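# Clamp wooden block to bench stop, extract dowel pin

## Task

Clear any loose item lying in the gap between the bench stop and the small wooden block. Use the spring clamp to hold the block against the stop, lying flat. Draw the block's dowel pin completely out of its hole; twisting the pin is allowed. At the end the block must still be clamped, flat on the bench board, hole facing up, and the pin must be set down where it stays put on its own. Release everything and move the gripper away. Anything held in place only by the robot at the end does not count.

## Robot and tools

Robot: one arm with seven joints (waist, shoulder, upper arm roll, elbow, forearm roll, wrist pitch, wrist roll) and a two-finger parallel gripper. The fingers point along the gripper's own +z axis and close along its y axis. The reported end_effector_position is the spot between the pads when closed; closed fingertips stick out about 19 mm past it, fully open ones about 6 mm. Closing pushes the tips roughly 13 mm further out, so leave that gap above a surface.

Frame: all poses are in the scene frame. Origin is on the table top below the arm base, +z up, +y to the left when facing along +x. Positions are metres; orientations are quaternions written w first (qw, qx, qy, qz). The base may be tilted and the printed hand position can be off, especially at long reach.

The row: every motion command is a row of 9 numbers: x, y, z, qw, qx, qy, qz, position, speed. The first seven are an absolute gripper pose (place to go to, not an offset). position and speed each lie in -1 to 1. position +1 is 85 mm open, 0 about 41 mm, about -0.8 pads touch, -1 closes until blocked. speed sets finger rate: about 20 mm/s at -1, 85 at 0, 150 at +1. Grip force is not settable; a full close gives roughly 190 to 235 N per pad.

execute_actions(actions): a list of actions run in sequence. Each action is a table of up to 15 rows, one row per 1/30 s step; fewer rows means the last row is repeated to fill 15 steps. An empty list just reports state and images. A target more than 0.6 m from the gripper's start position along any gripper axis gets the action refused; if the first action fails this, or any action is malformed, nothing runs. Repeat the orientation quaternion in each row to hold it, using a known value rather than the possibly drifted reported one. Each step the commanded pose is clipped to within 70 mm and 16 degrees of the measured pose, and position wins over orientation if both can't be met, so far targets need several actions. Results list some step positions; HELD marks a clipped step.

move(target, speed, blocking): target is one 9-number row as above; the gripper follows a straight path there. speed is path top speed in m/s, 0.002 to 0.5 (default 0.25); rotation limited to twice that in rad/s. Path duration is 0.5 to 10 s, so very long paths stop short. It does not avoid obstacles, can overshoot speed near full extension, and turns the shorter way. Finger values are sent at the start. The added "move:" line reports how it ended (done, off_target, moving, held, fault) and limits (paced = pose clipped; held = a check blocked steps, after which it may surge fast) plus distance to target. With blocking=false you get a reply after 0.5 s; then only wait or stop are accepted until the move is reported finished.

wait(seconds): 0 to 10 s, holds the last command; a running move continues and the wait may return early. stop(): brakes a running move (needs stopping distance); fingers keep moving. zoom_image(camera, region): enlarges a region [x0, y0, x1, y1] in pixels (max 504 by 504) of the latest image from cam_head_left, cam_head_right, cam_high, cam_low or cam_wrist (each 896x504). finished_scene(scene): ends the current scene, given its number, and reports success; irreversible. Replying without any tool call ends everything.

Gripping: hold position at -1 to grip firmly. For a gentler grip open first, then close to slightly narrower than the object. Release by commanding wider than the object. position_measured_pct is about 50 minus 50 times the finger position, 0 when fully open; stopping below about 90 means something is held or blocking, about 90 means the pads met (nothing, or a very thin item). Fingers stay put until the position number changes by 0.01 or more, but re-close on their own if the object slips or gives.

Result lines: "Hand target" is the pose the controller currently drives toward. "pose unreachable" means the clearance check (which treats the base mount as arm) altered or blocked the command. MOTOR HOT appears from 60 °C; at 75 °C an OVER-TEMPERATURE FAULT makes the arm sag, so avoid long heavy holds. If a joint's contact torque hits its load limit (51.3 N m for the first four joints, 32.3 for the three wrist joints, held weight included), the arm freezes for 10 s and the rest of the call is dropped.

Cautions: the simulation keeps running while you compose a reply, holding the last command. Joints decelerate together, so big moves may report short of target. Occasional disturbances may tug a held part or nudge loose items. Fast contacts hit harder and targets far beyond contact press harder; avoid slams, drops, slips and very hard pushes. Nothing may be knocked or placed off the table. Before finishing, make sure clamp, block and pin stay in place without the gripper touching them.

Each tool is called after "Request:" by a JSON object that holds its "name" and its "arguments", one argument or row to a line.

## Session

Request:
{"name": "execute_actions", "arguments": {
  "actions": []
}}

Scene clock: 0.00 s.
end_effector_position=(+0.2507, +0.5113, +0.3326) position_measured_pct=90.1 end_effector_quat_wxyz=(-0.097, -0.596, +0.788, +0.122)
Joint positions: [-1.793 -0.212 -0.154  1.985  0.685  0.963  0.833]
Joint velocities: [ 0.     0.001  0.     0.001 -0.     0.    -0.   ]
Motor temperatures (°C, as the motors report them): [33 32 30 34 35 38 36]
Hand target: +0.251, +0.511, +0.333; -0.097, -0.596, +0.788, +0.122

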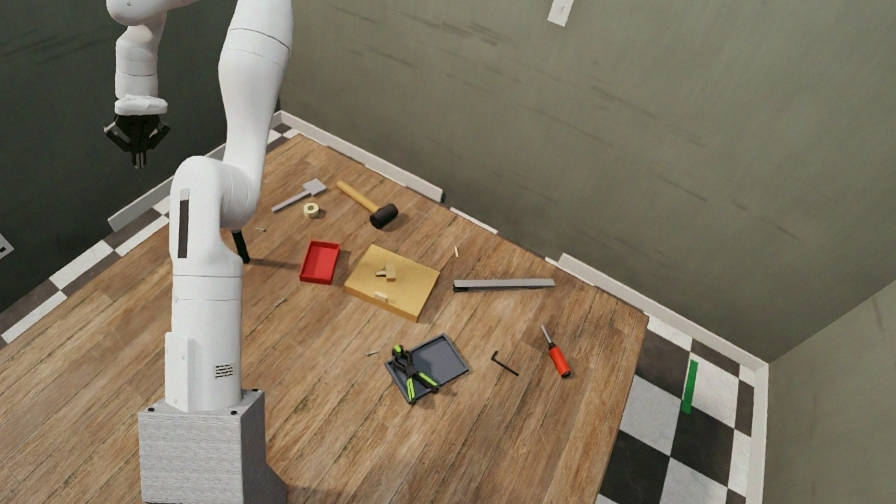

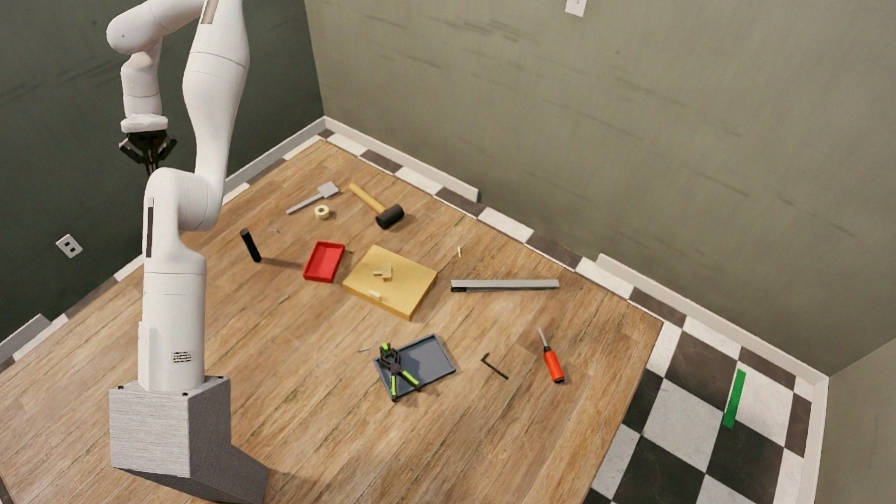

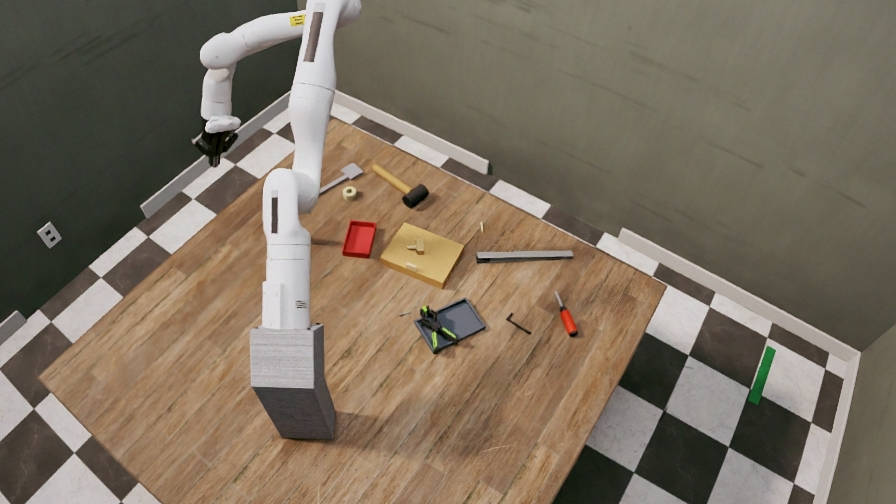

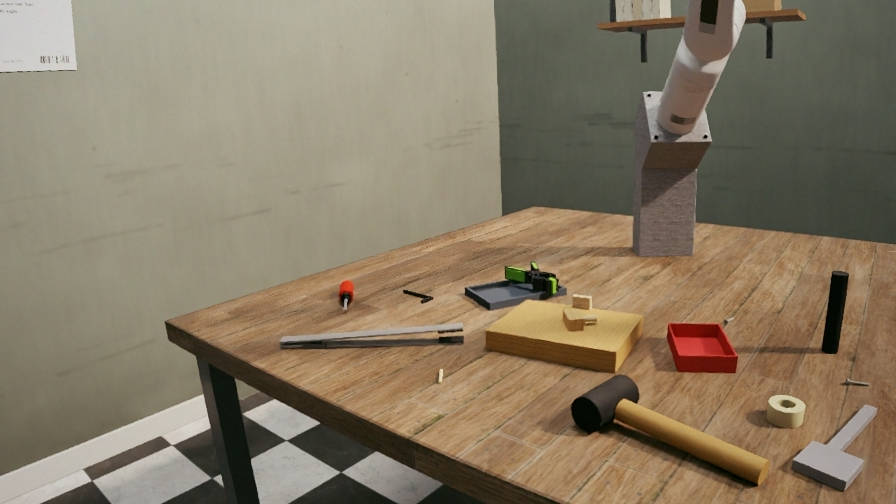

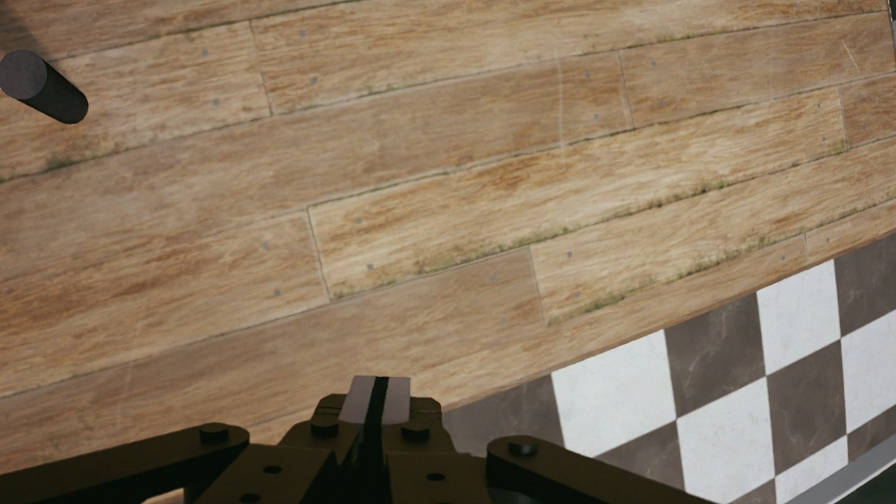

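Request:
{"name": "zoom_image", "arguments": {
  "camera": "cam_head_left",
  "region": [330, 230, 490, 420]
}}

Request:
{"name": "zoom_image", "arguments": {
  "camera": "cam_low",
  "region": [450, 250, 660, 380]
}}

Request:
{"name": "zoom_image", "arguments": {
  "camera": "cam_high",
  "region": [370, 210, 500, 360]
}}

Region (330, 230, 490, 420) of cam_head_left's 896x504 image, scaled by 2.653, with more detail than that image has; it fills the left 424 columns of this view, and the rest is white.

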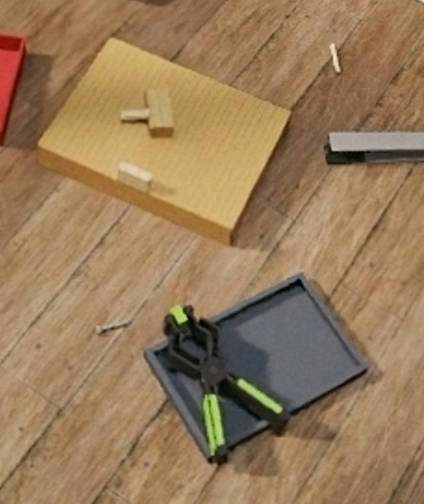

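Region (450, 250, 660, 380) of cam_low's 896x504 image, scaled by 2.400, with more detail than that image has; it fills the top 312 rows of this view, and the rest is white.

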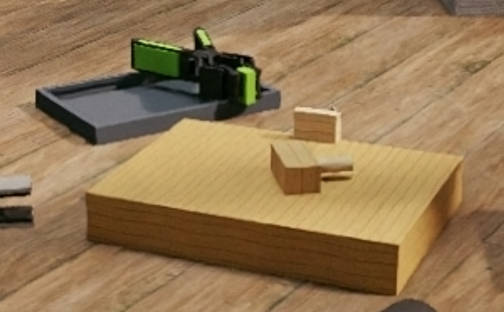

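Region (370, 210, 500, 360) of cam_high's 896x504 image, scaled by 3.360, with more detail than that image has; it fills the left 437 columns of this view, and the rest is white.

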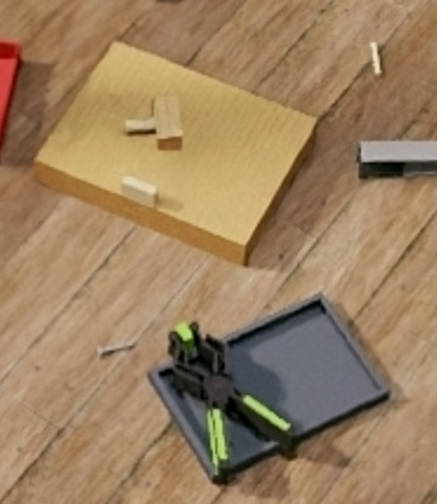

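Request:
{"name": "move", "arguments": {
  "target": [0.44,0.03,0.27,0,-0.7071,0.7071,0,1,0],
  "speed": 0.3
}}

Scene clock: 3.37 s.
end_effector_position=(+0.4400, +0.0287, +0.2683) position_measured_pct=0.0 end_effector_quat_wxyz=(+0.003, +0.707, -0.707, +0.001)
Joint positions: [-1.681 -1.541  0.591  2.415  1.158  1.292  2.067]
Joint velocities: [ 0.    -0.012  0.005 -0.002 -0.001 -0.008  0.004]
Motor temperatures (°C, as the motors report them): [33 32 30 34 35 38 36]
Hand target: +0.440, +0.029, +0.268; +0.002, +0.707, -0.707, +0.001
Off the commanded pose: 0.002 m, 0 deg.
move: done
camera_calibration (this result's frames):
cam_wrist: T_world_to_cam=[[-0.997843, -0.0438812, 0.0488195, 0.413455], [-0.0402964, 0.99658, 0.0721377, 0.0102333], [-0.051818, 0.0700149, -0.996199, 0.430722], [0, 0, 0, 1]] pos_world=[0.435295, -0.0222124, 0.408163]

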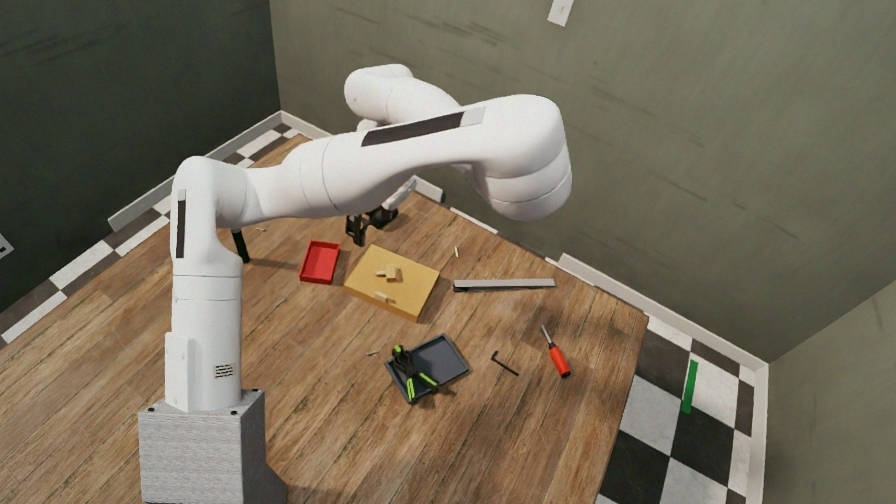

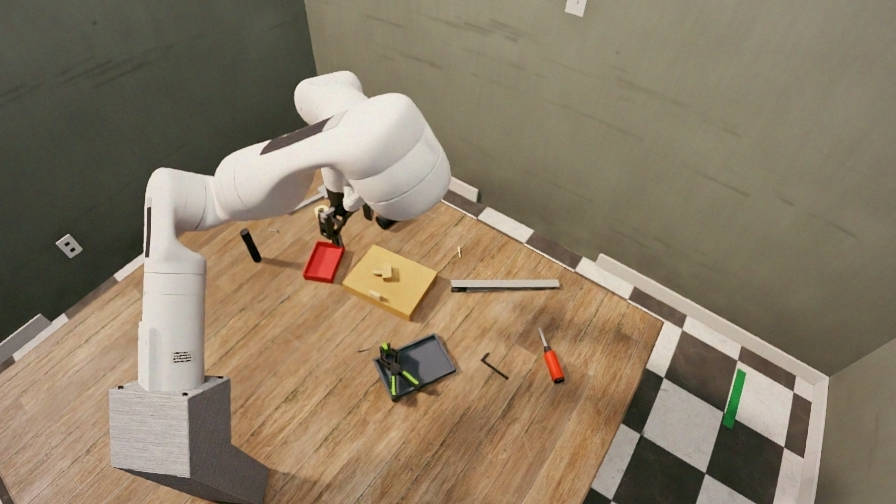

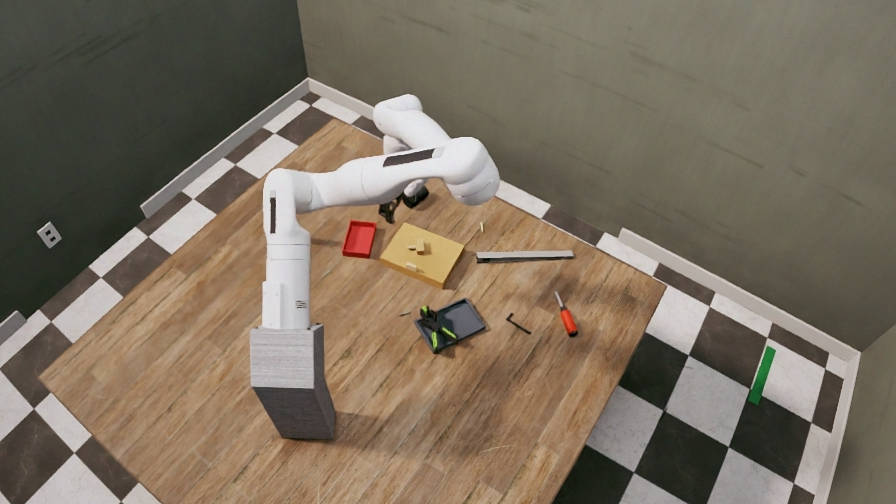

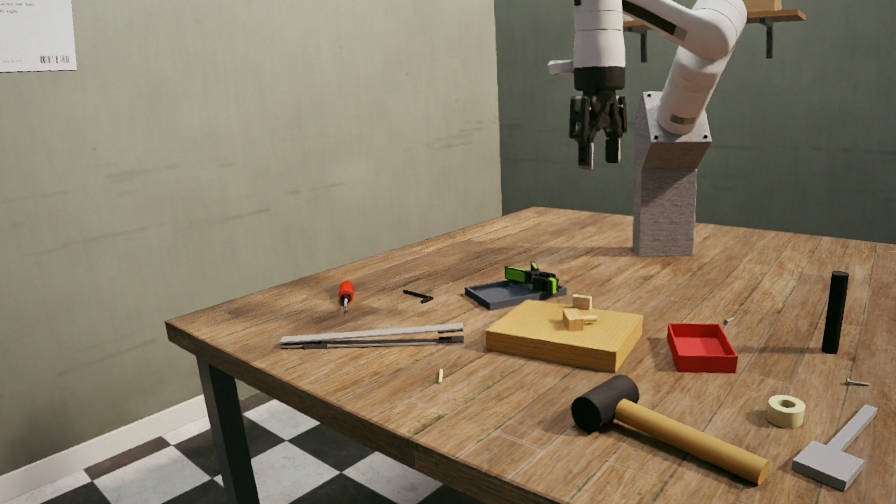

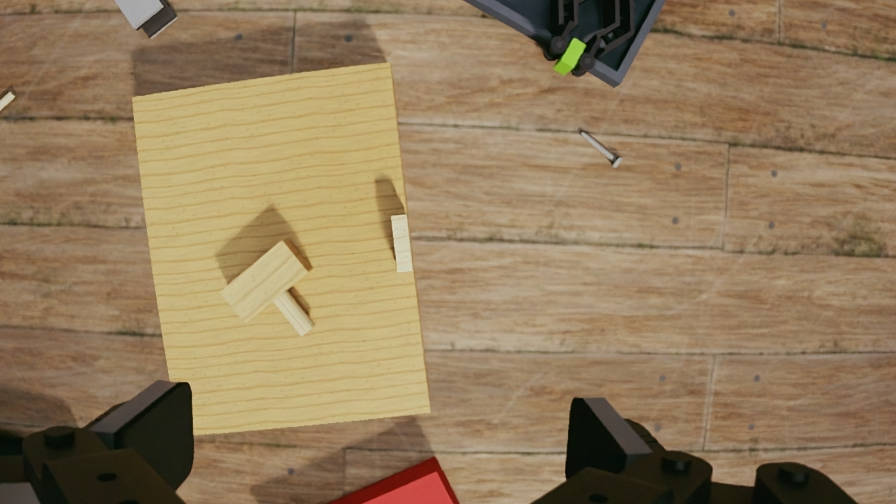

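Request:
{"name": "move", "arguments": {
  "target": [0.470,0.073,0.107,-0.1588,-0.8407,0.3834,-0.3483,0.55,0],
  "speed": 0.2
}}

Scene clock: 9.47 s.
end_effector_position=(+0.4698, +0.0744, +0.1069) position_measured_pct=22.2 end_effector_quat_wxyz=(+0.158, +0.840, -0.383, +0.349)
Joint positions: [-3.042 -1.02   1.759  2.573  2.053  2.051  1.123]
Joint velocities: [-0.005 -0.001  0.     0.002 -0.001  0.    -0.001]
Motor temperatures (°C, as the motors report them): [33 32 30 34 35 38 36]
Hand target: +0.470, +0.075, +0.107; +0.158, +0.841, -0.383, +0.349
Off the commanded pose: 0.001 m, 0 deg.
move: done
camera_calibration (this result's frames):
cam_wrist: T_world_to_cam=[[-0.754193, -0.653631, 0.0629174, 0.382538], [-0.527359, 0.545817, -0.651135, 0.317171], [0.391261, -0.524262, -0.75635, 0.0786663], [0, 0, 0, 1]] pos_world=[0.424991, 0.118163, 0.241952]

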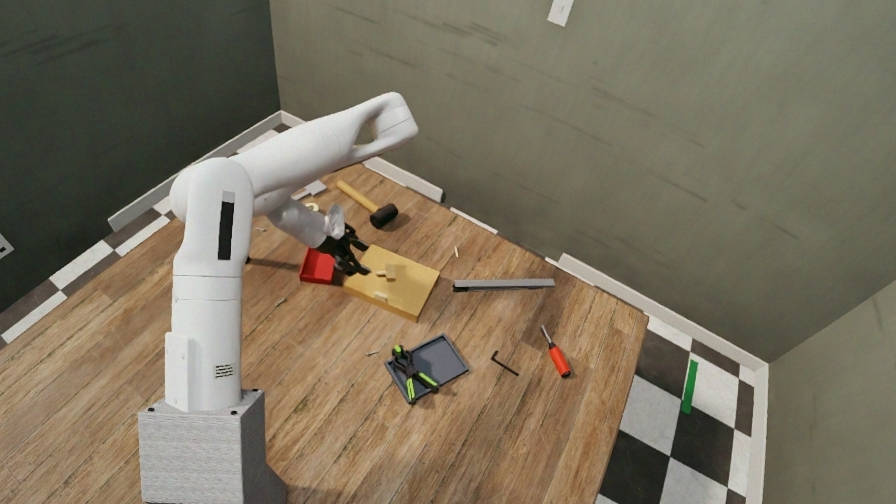

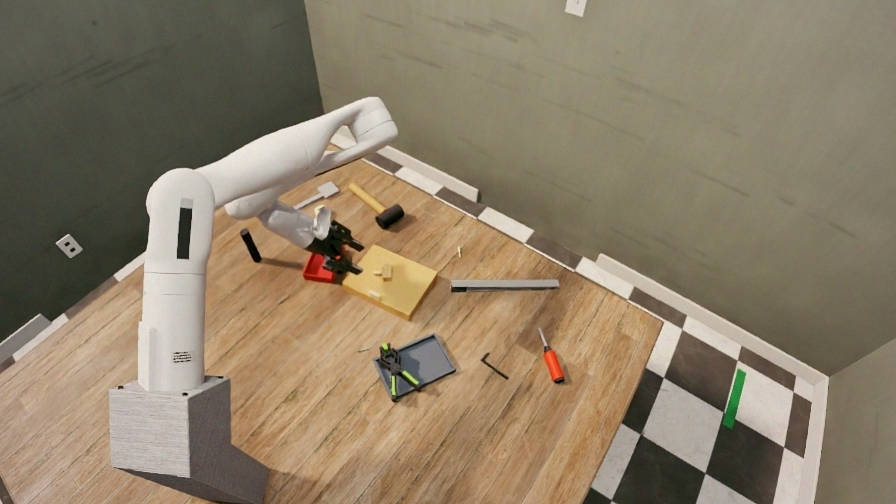

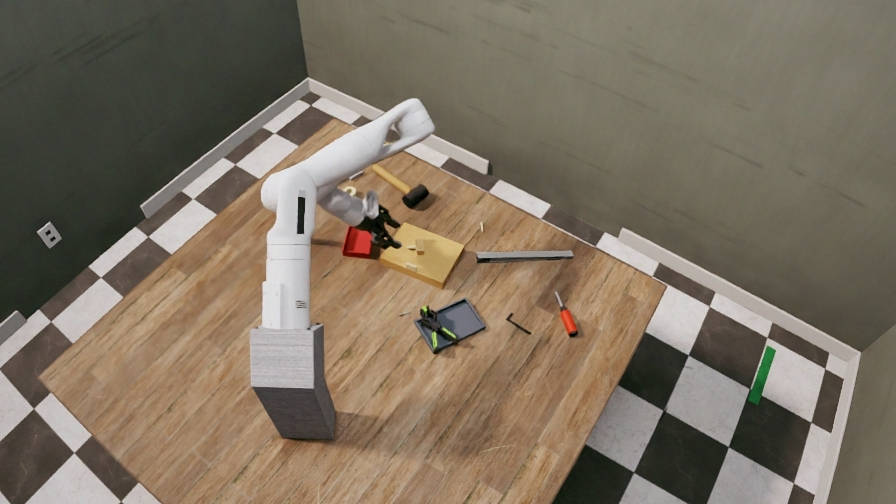

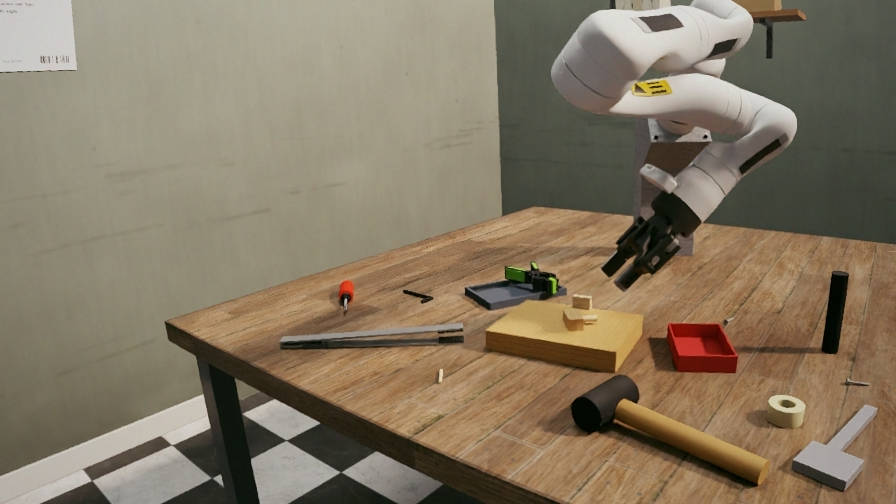

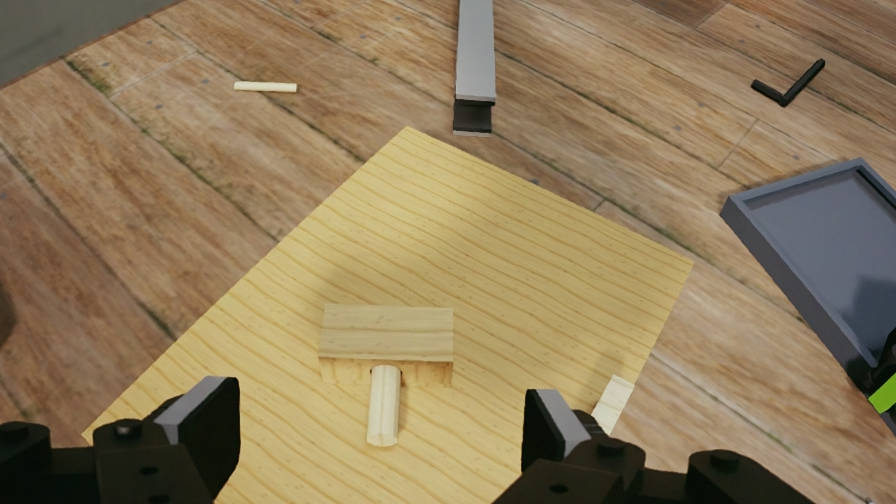

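Request:
{"name": "move", "arguments": {
  "target": [0.5105,0.032,0.0515,-0.1588,-0.8407,0.3834,-0.3483,0.55,0],
  "speed": 0.06
}}

Request:
{"name": "zoom_image", "arguments": {
  "camera": "cam_low",
  "region": [500, 240, 680, 360]
}}

Scene clock: 11.77 s.
end_effector_position=(+0.5106, +0.0320, +0.0514) position_measured_pct=22.2 end_effector_quat_wxyz=(+0.159, +0.841, -0.383, +0.348)
Joint positions: [-2.874 -1.086  1.884  2.41   2.361  1.842  1.341]
Joint velocities: [ 0.003 -0.     0.002 -0.003  0.    -0.002 -0.001]
Motor temperatures (°C, as the motors report them): [33 32 30 34 35 38 36]
Hand target: +0.511, +0.032, +0.051; +0.159, +0.841, -0.383, +0.349
Off the commanded pose: 0.000 m, 0 deg.
move: done
camera_calibration (this result's frames):
cam_wrist: T_world_to_cam=[[-0.754183, -0.653523, 0.0641482, 0.38901], [-0.528259, 0.545779, -0.650437, 0.326154], [0.390065, -0.524435, -0.756847, -0.000862319], [0, 0, 0, 1]] pos_world=[0.466015, 0.0757666, 0.186536]

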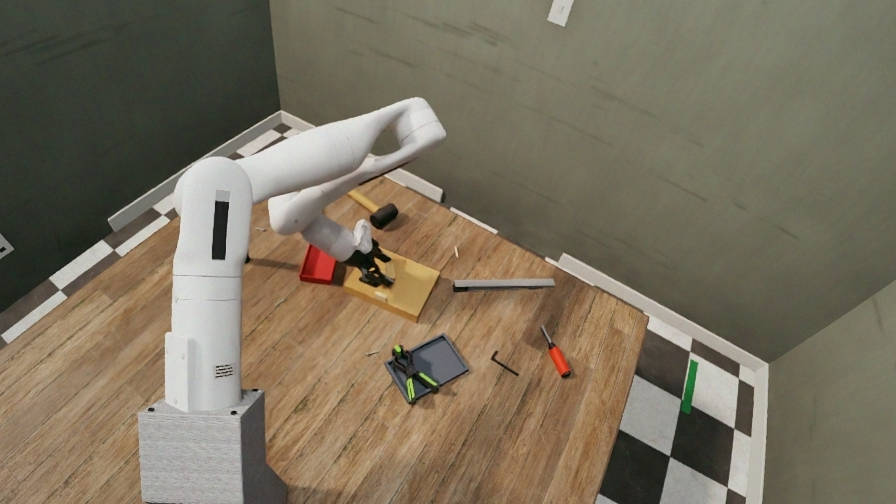

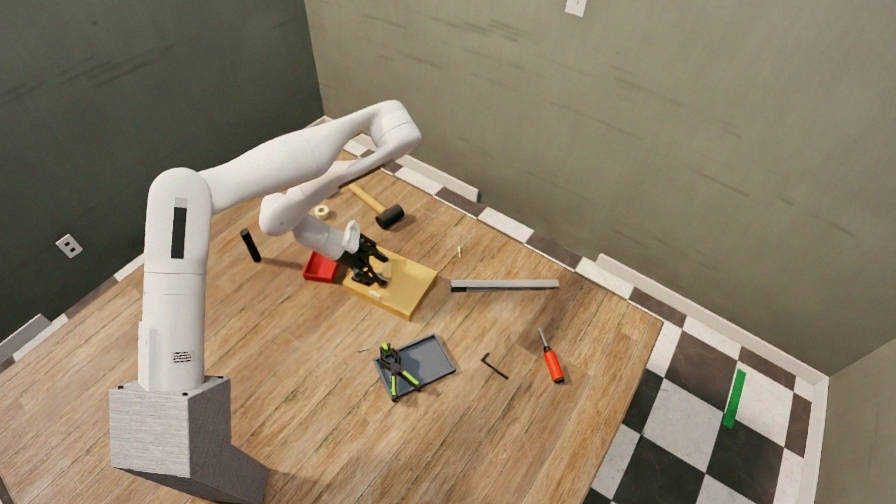

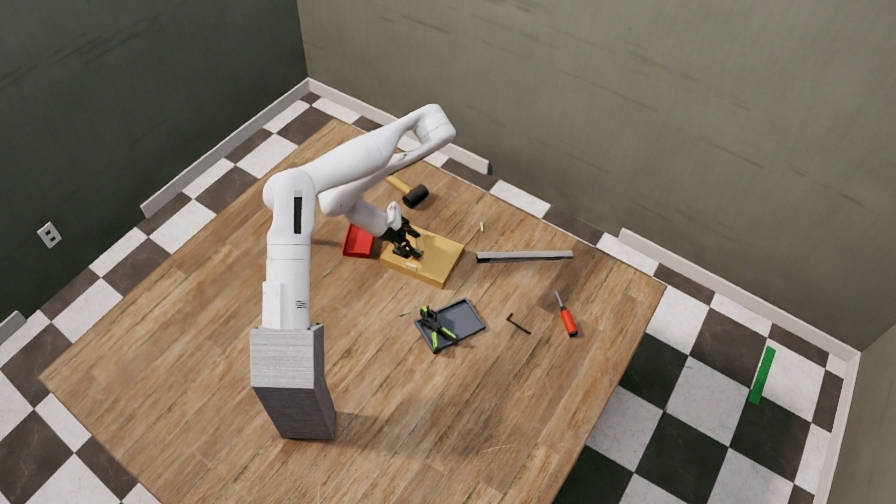

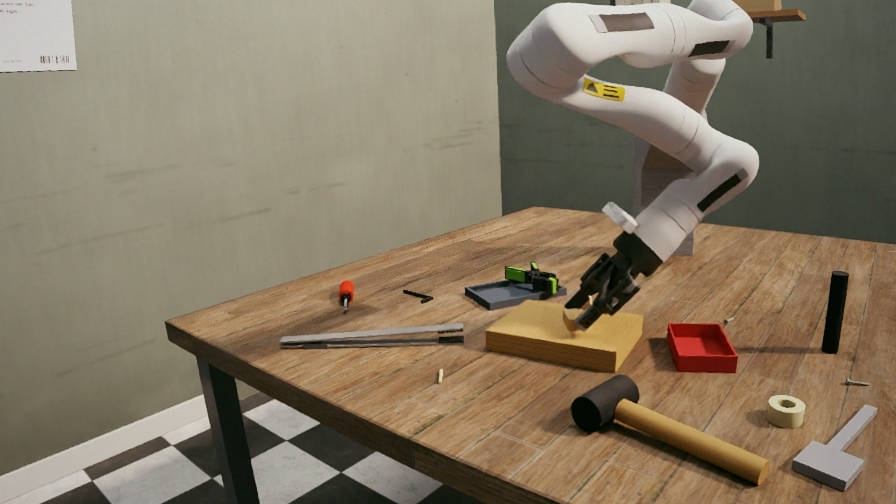

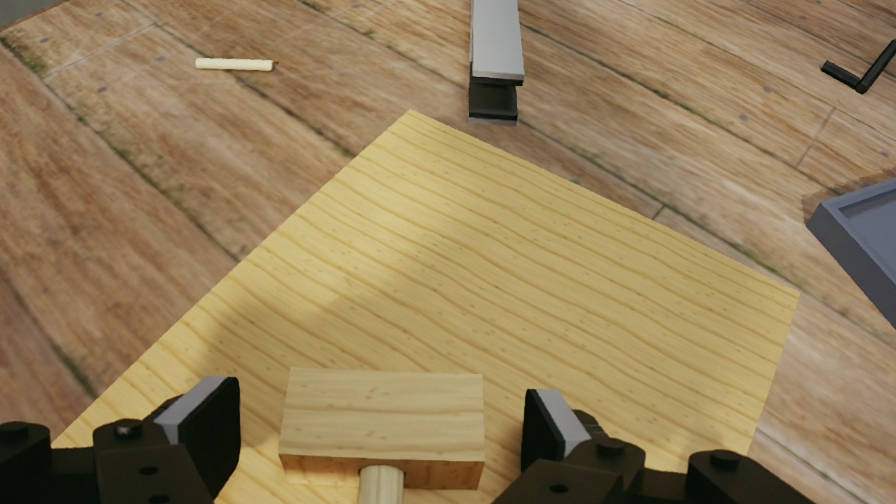

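Region (500, 240, 680, 360) of cam_low's 896x504 image, scaled by 2.800, with more detail than that image has.

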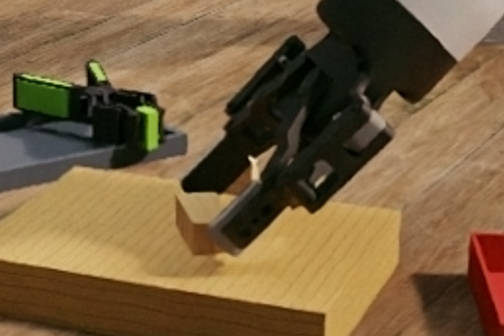

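Request:
{"name": "move", "arguments": {
  "target": [0.5105,0.032,0.0515,-0.1588,-0.8407,0.3834,-0.3483,-0.05,-0.6]
}}

Request:
{"name": "move", "arguments": {
  "target": [0.5105,0.02,0.11,-0.1588,-0.8407,0.3834,-0.3483,-0.05,-0.6],
  "speed": 0.1
}}

Scene clock: 12.97 s.
end_effector_position=(+0.5107, +0.0319, +0.0518) position_measured_pct=47.6 end_effector_quat_wxyz=(+0.159, +0.840, -0.383, +0.349)
Joint positions: [-2.873 -1.086  1.883  2.411  2.361  1.842  1.34 ]
Joint velocities: [ 0.     0.001 -0.001  0.001  0.    -0.    -0.   ]
Motor temperatures (°C, as the motors report them): [33 32 30 34 35 38 36]
Hand target: +0.511, +0.032, +0.052; +0.159, +0.841, -0.383, +0.348
Off the commanded pose: 0.000 m, 0 deg.
move: done
camera_calibration (this result's frames):
cam_wrist: T_world_to_cam=[[-0.754402, -0.653289, 0.0639655, 0.389028], [-0.527903, 0.545904, -0.650621, 0.326319], [0.390124, -0.524597, -0.756704, -0.000698016], [0, 0, 0, 1]] pos_world=[0.46602, 0.0756425, 0.186897]

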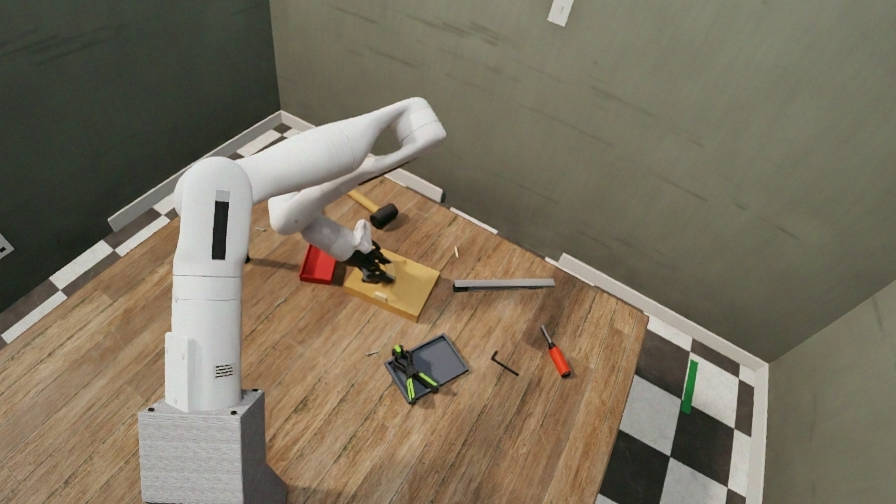

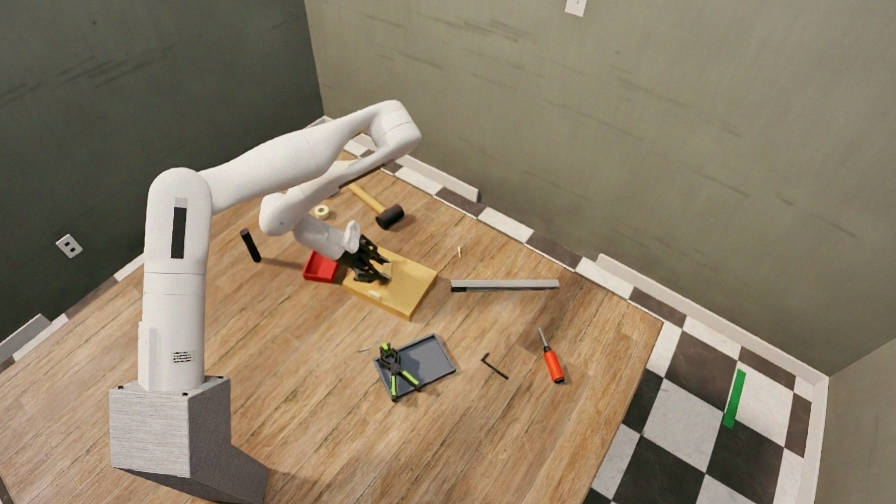

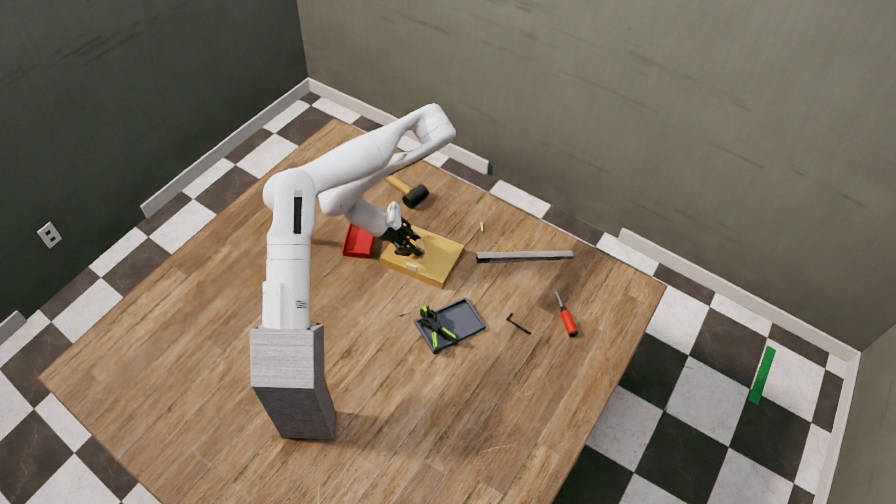

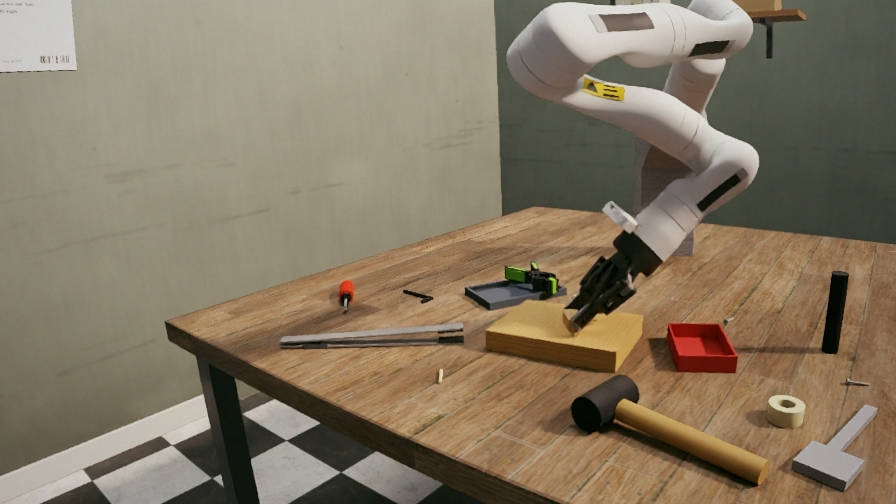

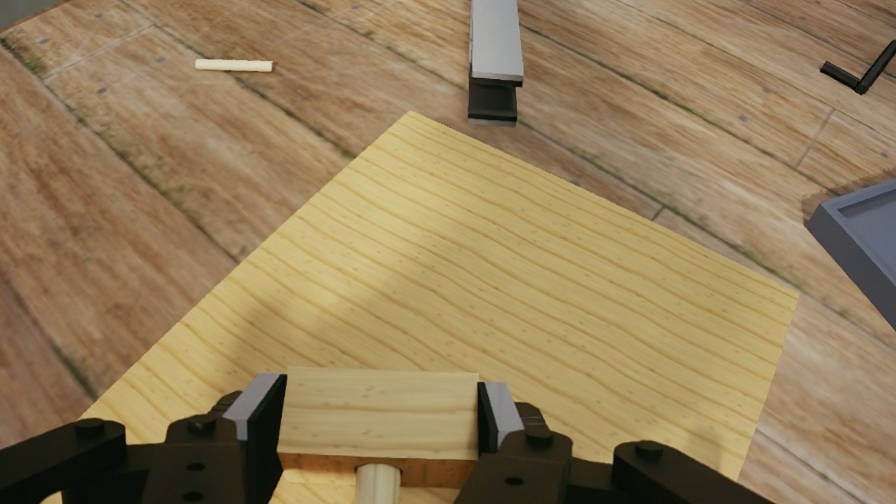

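Scene clock: 13.93 s.
end_effector_position=(+0.5104, +0.0202, +0.1097) position_measured_pct=47.6 end_effector_quat_wxyz=(+0.159, +0.841, -0.384, +0.348)
Joint positions: [-2.755 -0.981  1.781  2.552  2.273  1.826  1.304]
Joint velocities: [ 0.007  0.004 -0.002 -0.    -0.001 -0.001  0.001]
Motor temperatures (°C, as the motors report them): [33 32 30 34 35 38 36]
Hand target: +0.511, +0.020, +0.110; +0.159, +0.841, -0.383, +0.348
Off the commanded pose: 0.000 m, 0 deg.
move: done
camera_calibration (this result's frames):
cam_wrist: T_world_to_cam=[[-0.754622, -0.653053, 0.0637781, 0.377661], [-0.528369, 0.547145, -0.649199, 0.370247], [0.389065, -0.523598, -0.75794, 0.0377052], [0, 0, 0, 1]] pos_world=[0.465948, 0.0637963, 0.244856]

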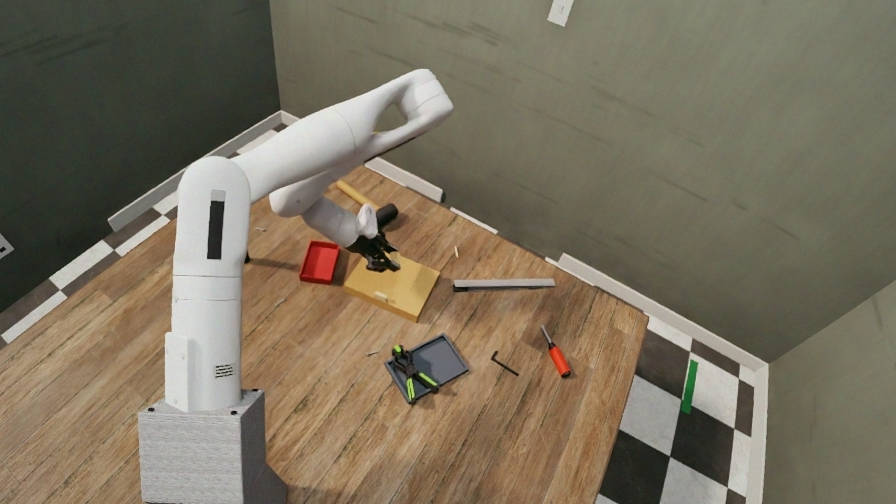

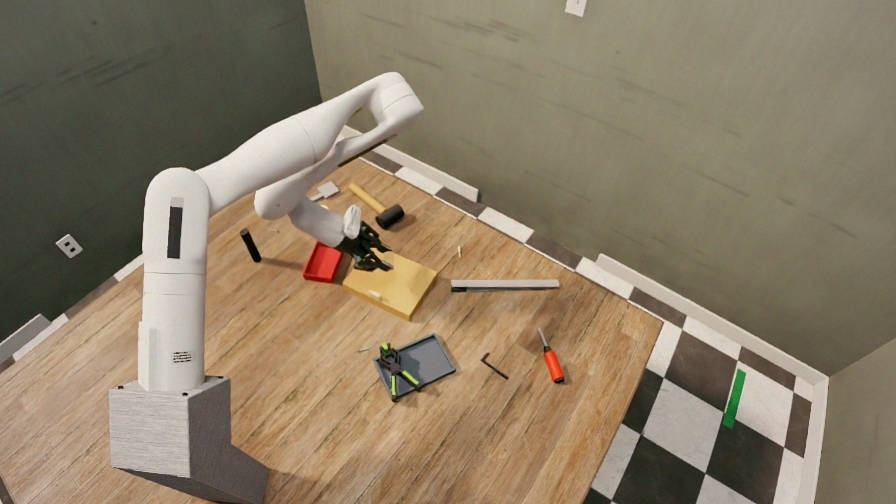

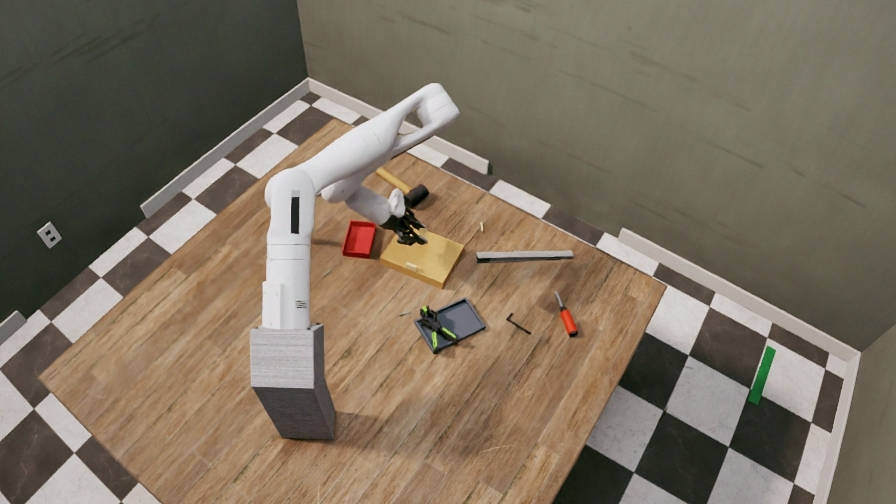

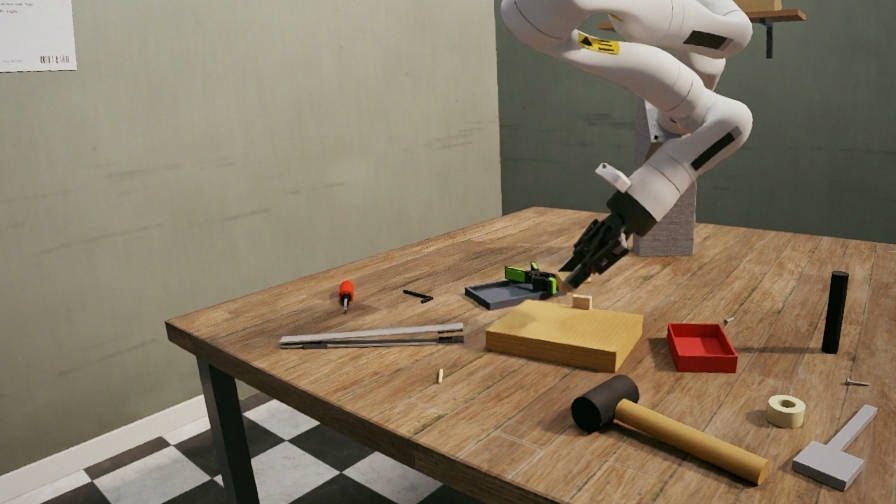

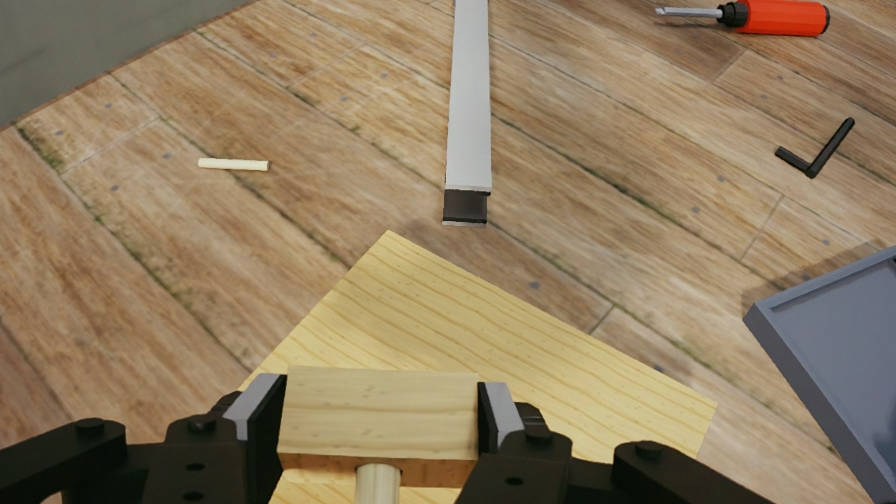

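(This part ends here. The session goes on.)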